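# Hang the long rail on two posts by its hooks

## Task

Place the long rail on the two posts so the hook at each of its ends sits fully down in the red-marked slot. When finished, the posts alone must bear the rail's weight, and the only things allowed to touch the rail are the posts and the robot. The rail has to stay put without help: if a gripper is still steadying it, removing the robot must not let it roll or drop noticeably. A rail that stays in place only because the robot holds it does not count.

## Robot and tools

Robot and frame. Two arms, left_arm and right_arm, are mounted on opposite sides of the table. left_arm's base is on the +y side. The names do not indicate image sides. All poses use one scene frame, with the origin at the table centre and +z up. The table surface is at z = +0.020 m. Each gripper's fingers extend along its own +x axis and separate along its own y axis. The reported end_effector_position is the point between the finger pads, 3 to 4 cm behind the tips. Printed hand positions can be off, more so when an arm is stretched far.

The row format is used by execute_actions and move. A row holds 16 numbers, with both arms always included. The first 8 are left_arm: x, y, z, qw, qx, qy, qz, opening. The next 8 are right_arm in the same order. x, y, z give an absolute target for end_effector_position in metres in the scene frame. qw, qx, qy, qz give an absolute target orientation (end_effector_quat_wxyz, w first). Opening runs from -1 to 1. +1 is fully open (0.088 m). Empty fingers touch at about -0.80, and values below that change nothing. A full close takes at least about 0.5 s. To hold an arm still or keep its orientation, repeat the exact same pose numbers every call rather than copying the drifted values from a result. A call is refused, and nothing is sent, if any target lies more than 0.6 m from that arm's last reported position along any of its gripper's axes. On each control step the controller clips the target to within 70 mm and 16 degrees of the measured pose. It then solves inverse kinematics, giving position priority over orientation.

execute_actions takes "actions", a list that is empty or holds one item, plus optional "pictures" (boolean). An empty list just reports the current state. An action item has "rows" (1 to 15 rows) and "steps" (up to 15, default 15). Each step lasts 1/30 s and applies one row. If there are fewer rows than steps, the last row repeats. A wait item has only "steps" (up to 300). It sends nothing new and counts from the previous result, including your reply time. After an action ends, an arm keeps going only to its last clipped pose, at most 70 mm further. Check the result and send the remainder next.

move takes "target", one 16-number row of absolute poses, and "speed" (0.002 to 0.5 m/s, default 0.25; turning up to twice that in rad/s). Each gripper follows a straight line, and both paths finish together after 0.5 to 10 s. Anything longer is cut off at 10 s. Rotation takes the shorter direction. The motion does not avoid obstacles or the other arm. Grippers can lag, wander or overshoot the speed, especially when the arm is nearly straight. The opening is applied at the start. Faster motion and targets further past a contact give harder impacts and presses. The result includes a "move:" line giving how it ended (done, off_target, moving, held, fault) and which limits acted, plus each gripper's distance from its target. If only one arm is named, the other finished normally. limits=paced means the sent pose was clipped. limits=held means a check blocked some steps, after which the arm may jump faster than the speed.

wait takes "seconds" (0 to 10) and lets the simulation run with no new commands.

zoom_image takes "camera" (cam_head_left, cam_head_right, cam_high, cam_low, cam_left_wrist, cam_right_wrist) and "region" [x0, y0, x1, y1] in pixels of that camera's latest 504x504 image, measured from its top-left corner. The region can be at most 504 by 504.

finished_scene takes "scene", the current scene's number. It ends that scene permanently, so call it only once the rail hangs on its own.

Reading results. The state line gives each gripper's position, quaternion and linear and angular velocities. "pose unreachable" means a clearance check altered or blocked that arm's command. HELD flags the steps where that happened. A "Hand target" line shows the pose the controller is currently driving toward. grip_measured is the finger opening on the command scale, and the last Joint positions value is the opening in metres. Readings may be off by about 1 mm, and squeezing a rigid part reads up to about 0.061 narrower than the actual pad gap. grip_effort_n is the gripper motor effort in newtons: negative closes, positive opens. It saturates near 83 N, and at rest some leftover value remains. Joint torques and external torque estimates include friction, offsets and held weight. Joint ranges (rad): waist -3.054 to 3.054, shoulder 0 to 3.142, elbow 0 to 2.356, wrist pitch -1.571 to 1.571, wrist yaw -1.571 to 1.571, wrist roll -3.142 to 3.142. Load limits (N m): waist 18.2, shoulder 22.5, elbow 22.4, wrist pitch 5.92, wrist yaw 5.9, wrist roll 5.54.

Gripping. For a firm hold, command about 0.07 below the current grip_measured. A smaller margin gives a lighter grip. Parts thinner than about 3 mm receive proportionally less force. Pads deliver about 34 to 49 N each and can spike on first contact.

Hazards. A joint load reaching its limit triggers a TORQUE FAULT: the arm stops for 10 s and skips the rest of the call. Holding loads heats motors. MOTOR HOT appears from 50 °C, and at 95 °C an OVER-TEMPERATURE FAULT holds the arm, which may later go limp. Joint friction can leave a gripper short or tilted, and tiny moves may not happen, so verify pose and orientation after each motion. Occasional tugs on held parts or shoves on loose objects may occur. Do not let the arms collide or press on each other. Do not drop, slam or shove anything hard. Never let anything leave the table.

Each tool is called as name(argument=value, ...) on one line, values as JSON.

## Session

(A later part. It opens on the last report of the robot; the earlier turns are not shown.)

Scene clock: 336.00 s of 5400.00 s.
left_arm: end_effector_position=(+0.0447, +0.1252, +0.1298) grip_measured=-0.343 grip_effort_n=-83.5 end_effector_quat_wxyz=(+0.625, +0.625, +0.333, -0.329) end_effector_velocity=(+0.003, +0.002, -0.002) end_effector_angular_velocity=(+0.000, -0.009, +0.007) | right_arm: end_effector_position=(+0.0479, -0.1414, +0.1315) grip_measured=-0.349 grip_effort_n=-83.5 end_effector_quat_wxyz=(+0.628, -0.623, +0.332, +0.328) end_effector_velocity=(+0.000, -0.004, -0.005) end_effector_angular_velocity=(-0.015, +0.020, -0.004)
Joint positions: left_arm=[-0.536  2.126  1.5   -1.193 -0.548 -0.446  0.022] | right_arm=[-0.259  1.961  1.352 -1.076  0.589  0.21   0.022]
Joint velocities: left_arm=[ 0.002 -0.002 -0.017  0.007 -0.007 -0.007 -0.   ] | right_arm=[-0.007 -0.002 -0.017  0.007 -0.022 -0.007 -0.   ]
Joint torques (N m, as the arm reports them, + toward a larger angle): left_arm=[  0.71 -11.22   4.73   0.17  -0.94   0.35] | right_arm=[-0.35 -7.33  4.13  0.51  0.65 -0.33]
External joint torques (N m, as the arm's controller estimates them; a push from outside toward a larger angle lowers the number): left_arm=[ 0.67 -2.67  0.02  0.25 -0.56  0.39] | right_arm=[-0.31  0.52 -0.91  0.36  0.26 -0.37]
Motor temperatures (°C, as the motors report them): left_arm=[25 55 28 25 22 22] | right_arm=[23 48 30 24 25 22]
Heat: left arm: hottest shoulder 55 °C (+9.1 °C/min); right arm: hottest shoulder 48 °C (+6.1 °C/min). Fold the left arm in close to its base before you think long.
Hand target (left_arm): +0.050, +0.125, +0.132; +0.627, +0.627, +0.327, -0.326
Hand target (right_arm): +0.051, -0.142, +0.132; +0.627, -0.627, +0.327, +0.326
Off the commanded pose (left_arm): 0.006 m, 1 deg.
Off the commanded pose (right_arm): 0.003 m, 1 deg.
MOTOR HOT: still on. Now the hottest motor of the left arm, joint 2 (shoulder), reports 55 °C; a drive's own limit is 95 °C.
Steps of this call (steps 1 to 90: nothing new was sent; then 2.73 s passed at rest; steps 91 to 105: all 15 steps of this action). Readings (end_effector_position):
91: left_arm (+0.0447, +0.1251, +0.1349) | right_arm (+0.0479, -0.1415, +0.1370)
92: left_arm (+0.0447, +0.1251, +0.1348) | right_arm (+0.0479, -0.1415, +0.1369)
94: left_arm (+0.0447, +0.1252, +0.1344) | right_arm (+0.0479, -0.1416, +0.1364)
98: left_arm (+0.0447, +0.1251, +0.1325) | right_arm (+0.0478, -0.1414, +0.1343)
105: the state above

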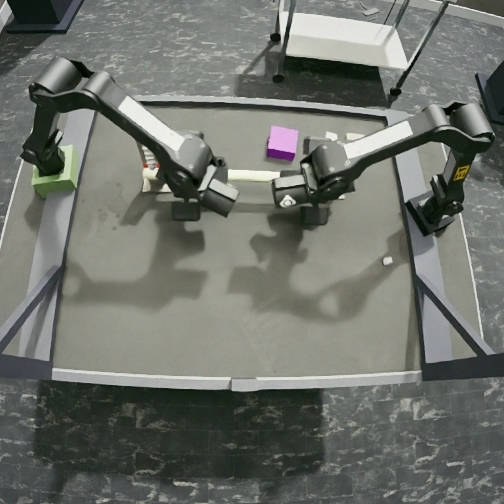

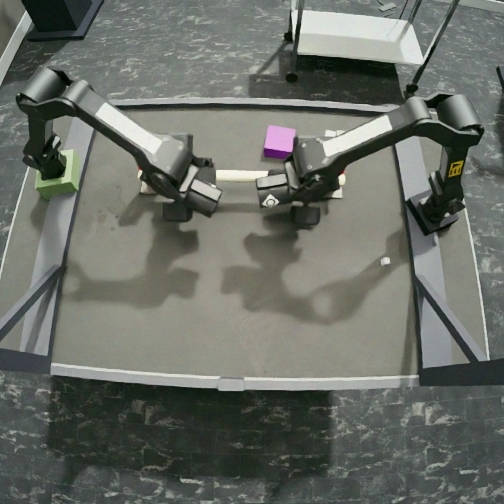

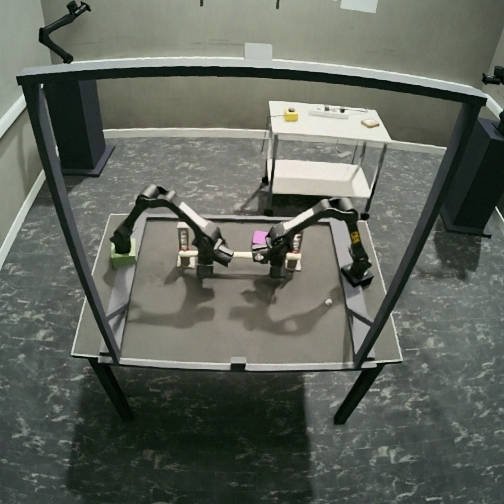

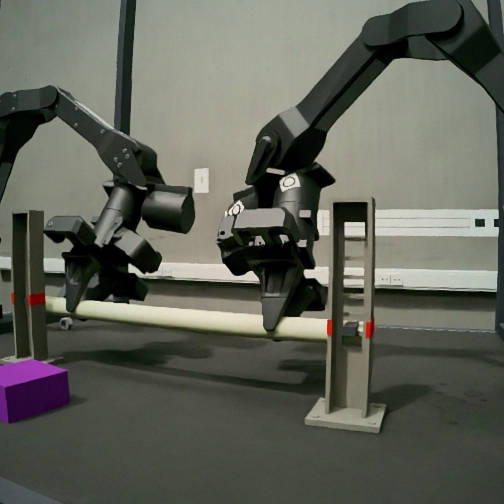

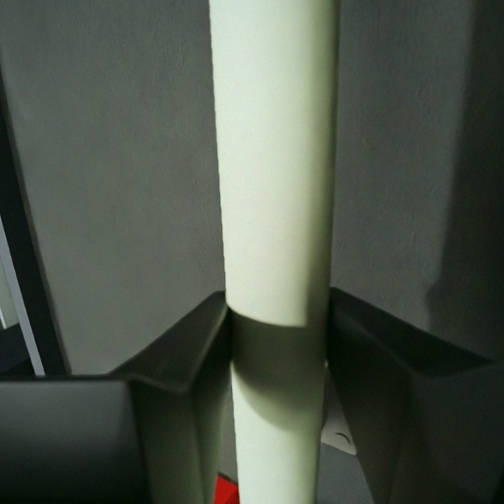

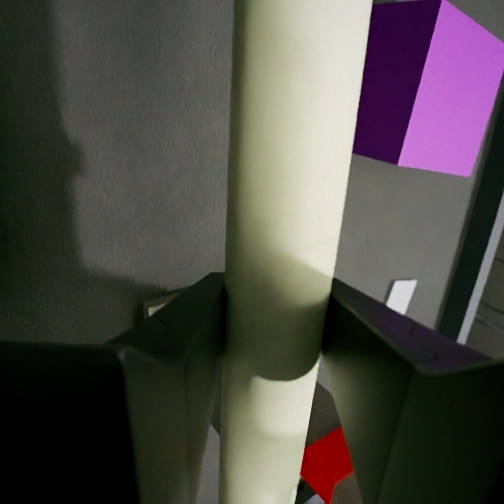

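execute_actions(actions=[{"rows":[[0.049,0.1245,0.131,0.6272,0.6272,0.3265,-0.3265,-0.42,0.050,-0.1423,0.131,0.6272,-0.6272,0.3265,0.3265,-0.42],[0.049,0.1245,0.130,0.6272,0.6272,0.3265,-0.3265,-0.42,0.050,-0.1423,0.130,0.6272,-0.6272,0.3265,0.3265,-0.42],[0.049,0.1245,0.129,0.6272,0.6272,0.3265,-0.3265,-0.42,0.050,-0.1423,0.129,0.6272,-0.6272,0.3265,0.3265,-0.42],[0.049,0.1245,0.128,0.6272,0.6272,0.3265,-0.3265,-0.42,0.050,-0.1423,0.128,0.6272,-0.6272,0.3265,0.3265,-0.42],[0.049,0.1245,0.127,0.6272,0.6272,0.3265,-0.3265,-0.42,0.050,-0.1423,0.127,0.6272,-0.6272,0.3265,0.3265,-0.42],[0.049,0.1245,0.126,0.6272,0.6272,0.3265,-0.3265,-0.42,0.050,-0.1423,0.126,0.6272,-0.6272,0.3265,0.3265,-0.42],[0.049,0.1245,0.125,0.6272,0.6272,0.3265,-0.3265,-0.42,0.050,-0.1423,0.125,0.6272,-0.6272,0.3265,0.3265,-0.42],[0.049,0.1245,0.124,0.6272,0.6272,0.3265,-0.3265,-0.42,0.050,-0.1423,0.124,0.6272,-0.6272,0.3265,0.3265,-0.42]],"steps":15}], pictures=false)

Scene clock: 340.70 s of 5400.00 s.
left_arm: end_effector_position=(+0.0447, +0.1252, +0.1262) grip_measured=-0.343 grip_effort_n=-83.5 end_effector_quat_wxyz=(+0.626, +0.623, +0.332, -0.331) end_effector_velocity=(-0.001, +0.002, +0.000) end_effector_angular_velocity=(+0.005, +0.004, +0.005) | right_arm: end_effector_position=(+0.0479, -0.1416, +0.1277) grip_measured=-0.349 grip_effort_n=-83.5 end_effector_quat_wxyz=(+0.629, -0.621, +0.331, +0.330) end_effector_velocity=(+0.004, -0.005, -0.000) end_effector_angular_velocity=(-0.038, -0.012, +0.012)
Joint positions: left_arm=[-0.536  2.127  1.487 -1.173 -0.549 -0.446  0.022] | right_arm=[-0.258  1.961  1.337 -1.054  0.59   0.21   0.022]
Joint velocities: left_arm=[-0.002 -0.002 -0.002 -0.007  0.007 -0.007 -0.   ] | right_arm=[-0.007  0.002 -0.002 -0.022  0.007 -0.022 -0.   ]
Joint torques (N m, as the arm reports them, + toward a larger angle): left_arm=[ 0.53 -9.75  5.13  0.67 -0.87  0.24] | right_arm=[-0.15 -6.24  3.99  0.91  0.65 -0.24]
External joint torques (N m, as the arm's controller estimates them; a push from outside toward a larger angle lowers the number): left_arm=[ 0.51 -1.18  0.41  0.74 -0.5   0.27] | right_arm=[-0.09  1.46 -0.95  0.77  0.27 -0.27]
Motor temperatures (°C, as the motors report them): left_arm=[25 54 28 25 23 22] | right_arm=[23 47 30 24 25 22]
Heat: left arm: hottest shoulder 54 °C (+6.1 °C/min); right arm: hottest shoulder 47 °C (+4.0 °C/min). Fold the left arm in close to its base before you think long.
Hand target (left_arm): +0.049, +0.124, +0.124; +0.627, +0.627, +0.326, -0.327
Hand target (right_arm): +0.050, -0.142, +0.124; +0.627, -0.627, +0.327, +0.326
Off the commanded pose (left_arm): 0.005 m, 1 deg.
Off the commanded pose (right_arm): 0.004 m, 1 deg.
MOTOR HOT: still on. Now the hottest motor of the left arm, joint 2 (shoulder), reports 54 °C; a drive's own limit is 95 °C.
Steps of this call (steps 1 to 90: nothing new was sent; then 1.20 s passed at rest; steps 91 to 105: all 15 steps of this action). Readings (end_effector_position):
91: left_arm (+0.0447, +0.1251, +0.1296) | right_arm (+0.0479, -0.1414, +0.1312)
92: left_arm (+0.0447, +0.1251, +0.1295) | right_arm (+0.0479, -0.1415, +0.1310)
94: left_arm (+0.0447, +0.1251, +0.1288) | right_arm (+0.0478, -0.1414, +0.1303)
98: left_arm (+0.0447, +0.1250, +0.1268) | right_arm (+0.0479, -0.1415, +0.1283)
105: the state above

A bit more to confirm stall.

execute_actions(actions=[{"rows":[[0.048,0.1245,0.123,0.6272,0.6272,0.3265,-0.3265,-0.42,0.049,-0.1423,0.123,0.6272,-0.6272,0.3265,0.3265,-0.42],[0.048,0.1245,0.122,0.6272,0.6272,0.3265,-0.3265,-0.42,0.049,-0.1423,0.122,0.6272,-0.6272,0.3265,0.3265,-0.42],[0.048,0.1245,0.121,0.6272,0.6272,0.3265,-0.3265,-0.42,0.049,-0.1423,0.121,0.6272,-0.6272,0.3265,0.3265,-0.42],[0.048,0.1245,0.120,0.6272,0.6272,0.3265,-0.3265,-0.42,0.049,-0.1423,0.120,0.6272,-0.6272,0.3265,0.3265,-0.42]],"steps":12}], pictures=false)

Scene clock: 346.60 s of 5400.00 s.
left_arm: end_effector_position=(+0.0447, +0.1253, +0.1255) grip_measured=-0.343 grip_effort_n=-83.5 end_effector_quat_wxyz=(+0.627, +0.624, +0.330, -0.331) end_effector_velocity=(-0.001, +0.002, +0.000) end_effector_angular_velocity=(+0.005, +0.004, +0.005) | right_arm: end_effector_position=(+0.0477, -0.1419, +0.1267) grip_measured=-0.349 grip_effort_n=-83.5 end_effector_quat_wxyz=(+0.630, -0.622, +0.328, +0.329) end_effector_velocity=(+0.002, -0.000, -0.000) end_effector_angular_velocity=(-0.001, -0.007, +0.004)
Joint positions: left_arm=[-0.538  2.127  1.483 -1.168 -0.553 -0.446  0.022] | right_arm=[-0.255  1.961  1.33  -1.047  0.596  0.21   0.022]
Joint velocities: left_arm=[-0.002 -0.002 -0.002 -0.007  0.007 -0.007 -0.   ] | right_arm=[-0.002 -0.002 -0.007  0.007  0.007 -0.007 -0.   ]
Joint torques (N m, as the arm reports them, + toward a larger angle): left_arm=[ 0.64 -8.73  5.    1.08 -0.68  0.15] | right_arm=[-0.13 -5.6   3.8   1.29  0.46 -0.14]
External joint torques (N m, as the arm's controller estimates them; a push from outside toward a larger angle lowers the number): left_arm=[ 0.64 -0.21  0.3   1.15 -0.31  0.19] | right_arm=[-0.12  2.19 -1.21  1.13  0.07 -0.18]
Motor temperatures (°C, as the motors report them): left_arm=[25 53 28 25 23 22] | right_arm=[23 46 30 25 25 22]
Heat: left arm: hottest shoulder 53 °C (+4.0 °C/min); right arm: hottest shoulder 46 °C (+3.0 °C/min). Fold the left arm in close to its base before you think long.
Hand target (left_arm): +0.048, +0.125, +0.120; +0.627, +0.627, +0.327, -0.327
Hand target (right_arm): +0.049, -0.142, +0.120; +0.627, -0.627, +0.327, +0.326
Off the commanded pose (left_arm): 0.006 m, 1 deg.
Off the commanded pose (right_arm): 0.007 m, 1 deg.
MOTOR HOT: still on. Now the hottest motor of the left arm, joint 2 (shoulder), reports 53 °C; a drive's own limit is 95 °C.
Steps of this call (steps 1 to 90: nothing new was sent; then 2.50 s passed at rest; steps 91 to 102: all 12 steps of this action). Readings (end_effector_position):
91: left_arm (+0.0447, +0.1252, +0.1262) | right_arm (+0.0478, -0.1417, +0.1276)
92: left_arm (+0.0447, +0.1252, +0.1261) | right_arm (+0.0478, -0.1417, +0.1275)
94: left_arm (+0.0447, +0.1252, +0.1258) | right_arm (+0.0478, -0.1417, +0.1272)
98: left_arm (+0.0446, +0.1253, +0.1255) | right_arm (+0.0478, -0.1418, +0.1268)
102: the state above

Seated (wrist pitch torque rising). Release.

execute_actions(actions=[{"rows":[[0.046,0.1252,0.123,0.6272,0.6272,0.3265,-0.3265,-0.40,0.048,-0.1419,0.124,0.6272,-0.6272,0.3265,0.3265,-0.40],[0.046,0.1252,0.124,0.6272,0.6272,0.3265,-0.3265,-0.38,0.048,-0.1419,0.125,0.6272,-0.6272,0.3265,0.3265,-0.38],[0.046,0.1252,0.124,0.6272,0.6272,0.3265,-0.3265,-0.36,0.048,-0.1419,0.125,0.6272,-0.6272,0.3265,0.3265,-0.36],[0.046,0.1252,0.124,0.6272,0.6272,0.3265,-0.3265,-0.34,0.048,-0.1419,0.125,0.6272,-0.6272,0.3265,0.3265,-0.34],[0.046,0.1252,0.124,0.6272,0.6272,0.3265,-0.3265,-0.32,0.048,-0.1419,0.125,0.6272,-0.6272,0.3265,0.3265,-0.32],[0.046,0.1252,0.124,0.6272,0.6272,0.3265,-0.3265,-0.30,0.048,-0.1419,0.125,0.6272,-0.6272,0.3265,0.3265,-0.30],[0.046,0.1252,0.124,0.6272,0.6272,0.3265,-0.3265,-0.28,0.048,-0.1419,0.125,0.6272,-0.6272,0.3265,0.3265,-0.28],[0.046,0.1252,0.124,0.6272,0.6272,0.3265,-0.3265,-0.25,0.048,-0.1419,0.125,0.6272,-0.6272,0.3265,0.3265,-0.25],[0.046,0.1252,0.124,0.6272,0.6272,0.3265,-0.3265,-0.2,0.048,-0.1419,0.125,0.6272,-0.6272,0.3265,0.3265,-0.2],[0.046,0.1252,0.124,0.6272,0.6272,0.3265,-0.3265,-0.1,0.048,-0.1419,0.125,0.6272,-0.6272,0.3265,0.3265,-0.1],[0.046,0.1252,0.124,0.6272,0.6272,0.3265,-0.3265,0.1,0.048,-0.1419,0.125,0.6272,-0.6272,0.3265,0.3265,0.1],[0.046,0.1252,0.124,0.6272,0.6272,0.3265,-0.3265,0.3,0.048,-0.1419,0.125,0.6272,-0.6272,0.3265,0.3265,0.3]],"steps":15}], pictures=false)

move(target=[0.005,0.1252,0.185,0.6272,0.6272,0.3265,-0.3265,0.3,0.008,-0.1419,0.186,0.6272,-0.6272,0.3265,0.3265,0.3], speed=0.08)

Scene clock: 356.80 s of 5400.00 s.
left_arm: end_effector_position=(+0.0452, +0.1258, +0.1247) grip_measured=+0.201 grip_effort_n=17.4 end_effector_quat_wxyz=(+0.627, +0.626, +0.328, -0.329) end_effector_velocity=(-0.001, +0.002, +0.001) end_effector_angular_velocity=(+0.000, -0.009, -0.003) | right_arm: end_effector_position=(+0.0478, -0.1424, +0.1267) grip_measured=+0.203 grip_effort_n=17.4 end_effector_quat_wxyz=(+0.630, -0.624, +0.327, +0.328) end_effector_velocity=(-0.001, -0.005, +0.000) end_effector_angular_velocity=(-0.019, +0.003, -0.004)
Joint positions: left_arm=[-0.539  2.131  1.482 -1.17  -0.559 -0.448  0.049] | right_arm=[-0.255  1.962  1.33  -1.05   0.598  0.21   0.049]
Joint velocities: left_arm=[-0.007 -0.002 -0.002 -0.007 -0.007 -0.007  0.06 ] | right_arm=[ 0.002 -0.002 -0.002 -0.022 -0.007  0.007  0.06 ]
Joint torques (N m, as the arm reports them, + toward a larger angle): left_arm=[ 0.   -9.66  6.19  0.06 -0.54 -0.06] | right_arm=[ 0.15 -6.24  5.38  0.09  0.39 -0.06]
External joint torques (N m, as the arm's controller estimates them; a push from outside toward a larger angle lowers the number): left_arm=[ 0.06 -1.21  1.56  0.15 -0.17 -0.03] | right_arm=[ 0.13  1.56  0.39 -0.05  0.   -0.09]
Motor temperatures (°C, as the motors report them): left_arm=[25 51 28 25 22 22] | right_arm=[23 44 30 25 25 22]
Heat: left arm: hottest shoulder 51 °C (+0.0 °C/min); right arm: hottest shoulder 44 °C (-1.0 °C/min). Fold the left arm in close to its base before you think long.
Hand target (left_arm): +0.046, +0.125, +0.124; +0.627, +0.627, +0.326, -0.326
Hand target (right_arm): +0.048, -0.142, +0.125; +0.627, -0.627, +0.326, +0.327
Off the commanded pose (left_arm): 0.001 m, 0 deg.
Off the commanded pose (right_arm): 0.002 m, 1 deg.
MOTOR HOT: still on. Now the hottest motor of the left arm, joint 2 (shoulder), reports 51 °C; a drive's own limit is 95 °C.
Steps of this call (steps 1 to 90: nothing new was sent; then 6.70 s passed at rest; steps 91 to 105: all 15 steps of this action). Readings (end_effector_position):
91: left_arm (+0.0447, +0.1255, +0.1255) | right_arm (+0.0477, -0.1419, +0.1267)
92: left_arm (+0.0447, +0.1255, +0.1255) | right_arm (+0.0477, -0.1420, +0.1268)
94: left_arm (+0.0447, +0.1256, +0.1256) | right_arm (+0.0478, -0.1422, +0.1268)
98: left_arm (+0.0448, +0.1255, +0.1257) | right_arm (+0.0479, -0.1422, +0.1269)
105: the state above

Scene clock: 358.47 s of 5400.00 s.
left_arm: end_effector_position=(+0.0073, +0.1271, +0.1860) grip_measured=+0.297 grip_effort_n=17.4 end_effector_quat_wxyz=(+0.627, +0.629, +0.324, -0.326) end_effector_velocity=(+0.005, +0.001, -0.004) end_effector_angular_velocity=(+0.032, -0.038, -0.010) | right_arm: end_effector_position=(+0.0102, -0.1448, +0.1815) grip_measured=+0.297 grip_effort_n=17.9 end_effector_quat_wxyz=(+0.622, -0.635, +0.325, +0.322) end_effector_velocity=(+0.003, +0.001, +0.006) end_effector_angular_velocity=(+0.017, -0.019, -0.004)
Joint positions: left_arm=[-0.633  2.136  1.737 -1.48  -0.54  -0.553  0.054] | right_arm=[-0.146  1.962  1.548 -1.364  0.588  0.331  0.054]
Joint velocities: left_arm=[ 0.002  0.022  0.002 -0.022 -0.022  0.007 -0.   ] | right_arm=[-0.002 -0.007  0.007 -0.007  0.022  0.007 -0.   ]
Joint torques (N m, as the arm reports them, + toward a larger angle): left_arm=[-0.22 -9.74  7.6  -0.11 -0.17 -0.19] | right_arm=[ 0.31 -7.66  6.72 -0.06  0.18  0.23]
External joint torques (N m, as the arm's controller estimates them; a push from outside toward a larger angle lowers the number): left_arm=[-0.36 -0.9   2.64  0.09  0.21 -0.16] | right_arm=[ 0.36  0.32  1.53 -0.06 -0.21  0.19]
Motor temperatures (°C, as the motors report them): left_arm=[25 51 28 25 22 22] | right_arm=[23 44 30 25 25 22]
Heat: left arm: hottest shoulder 51 °C (+0.0 °C/min); right arm: hottest shoulder 44 °C (-1.0 °C/min). Fold the left arm in close to its base before you think long.
Hand target (left_arm): +0.005, +0.126, +0.185; +0.627, +0.627, +0.326, -0.327
Hand target (right_arm): +0.008, -0.143, +0.186; +0.627, -0.627, +0.327, +0.327
Off the commanded pose (left_arm): 0.003 m, 0 deg.
Off the commanded pose (right_arm): 0.006 m, 1 deg.
MOTOR HOT: still on. Now the hottest motor of the left arm, joint 2 (shoulder), reports 51 °C; a drive's own limit is 95 °C.
move: done

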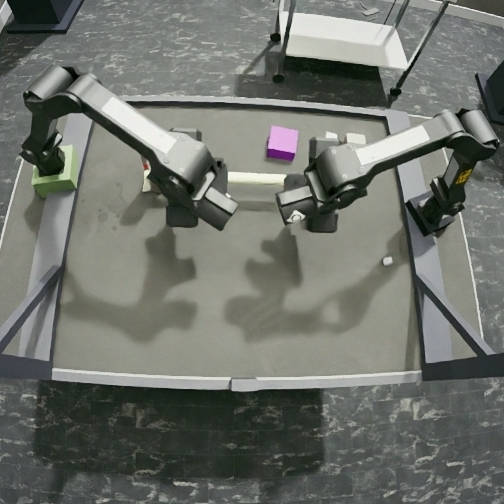

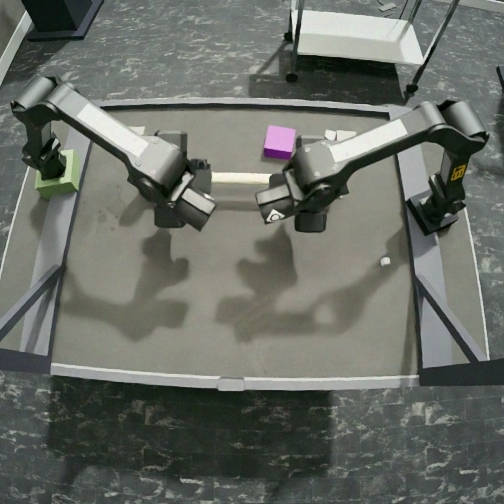

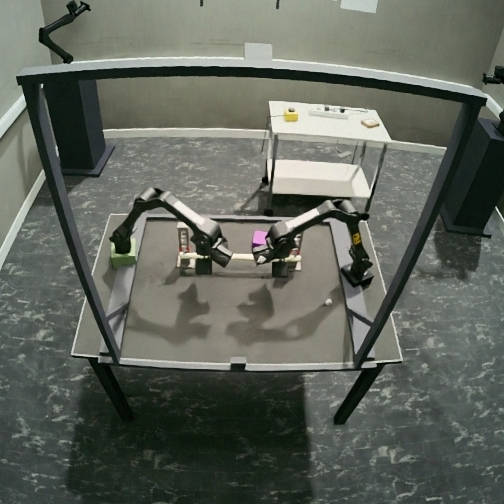

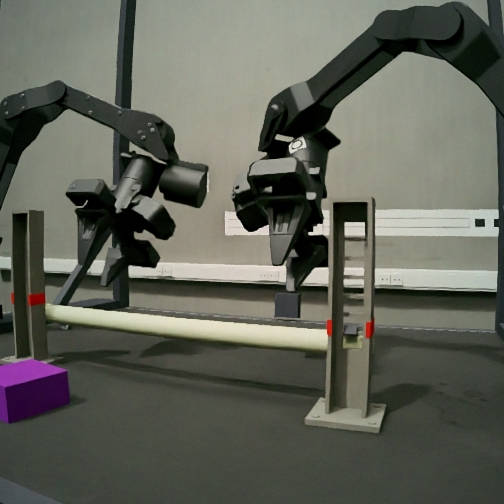

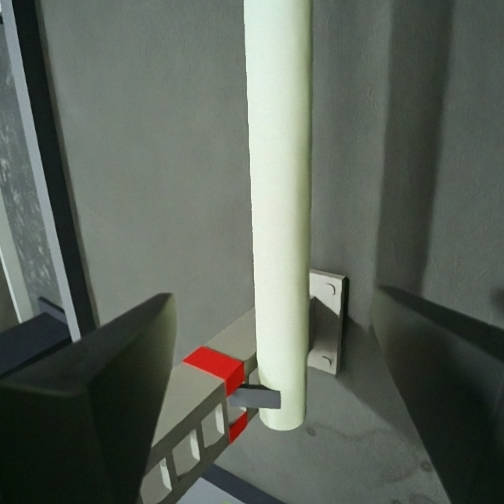

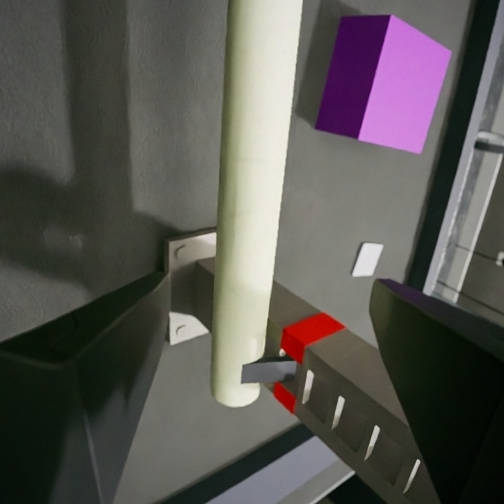

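Both hooks are in the red slots and the rail hangs free.

finished_scene(scene=2)

The scene is finished: the task was done.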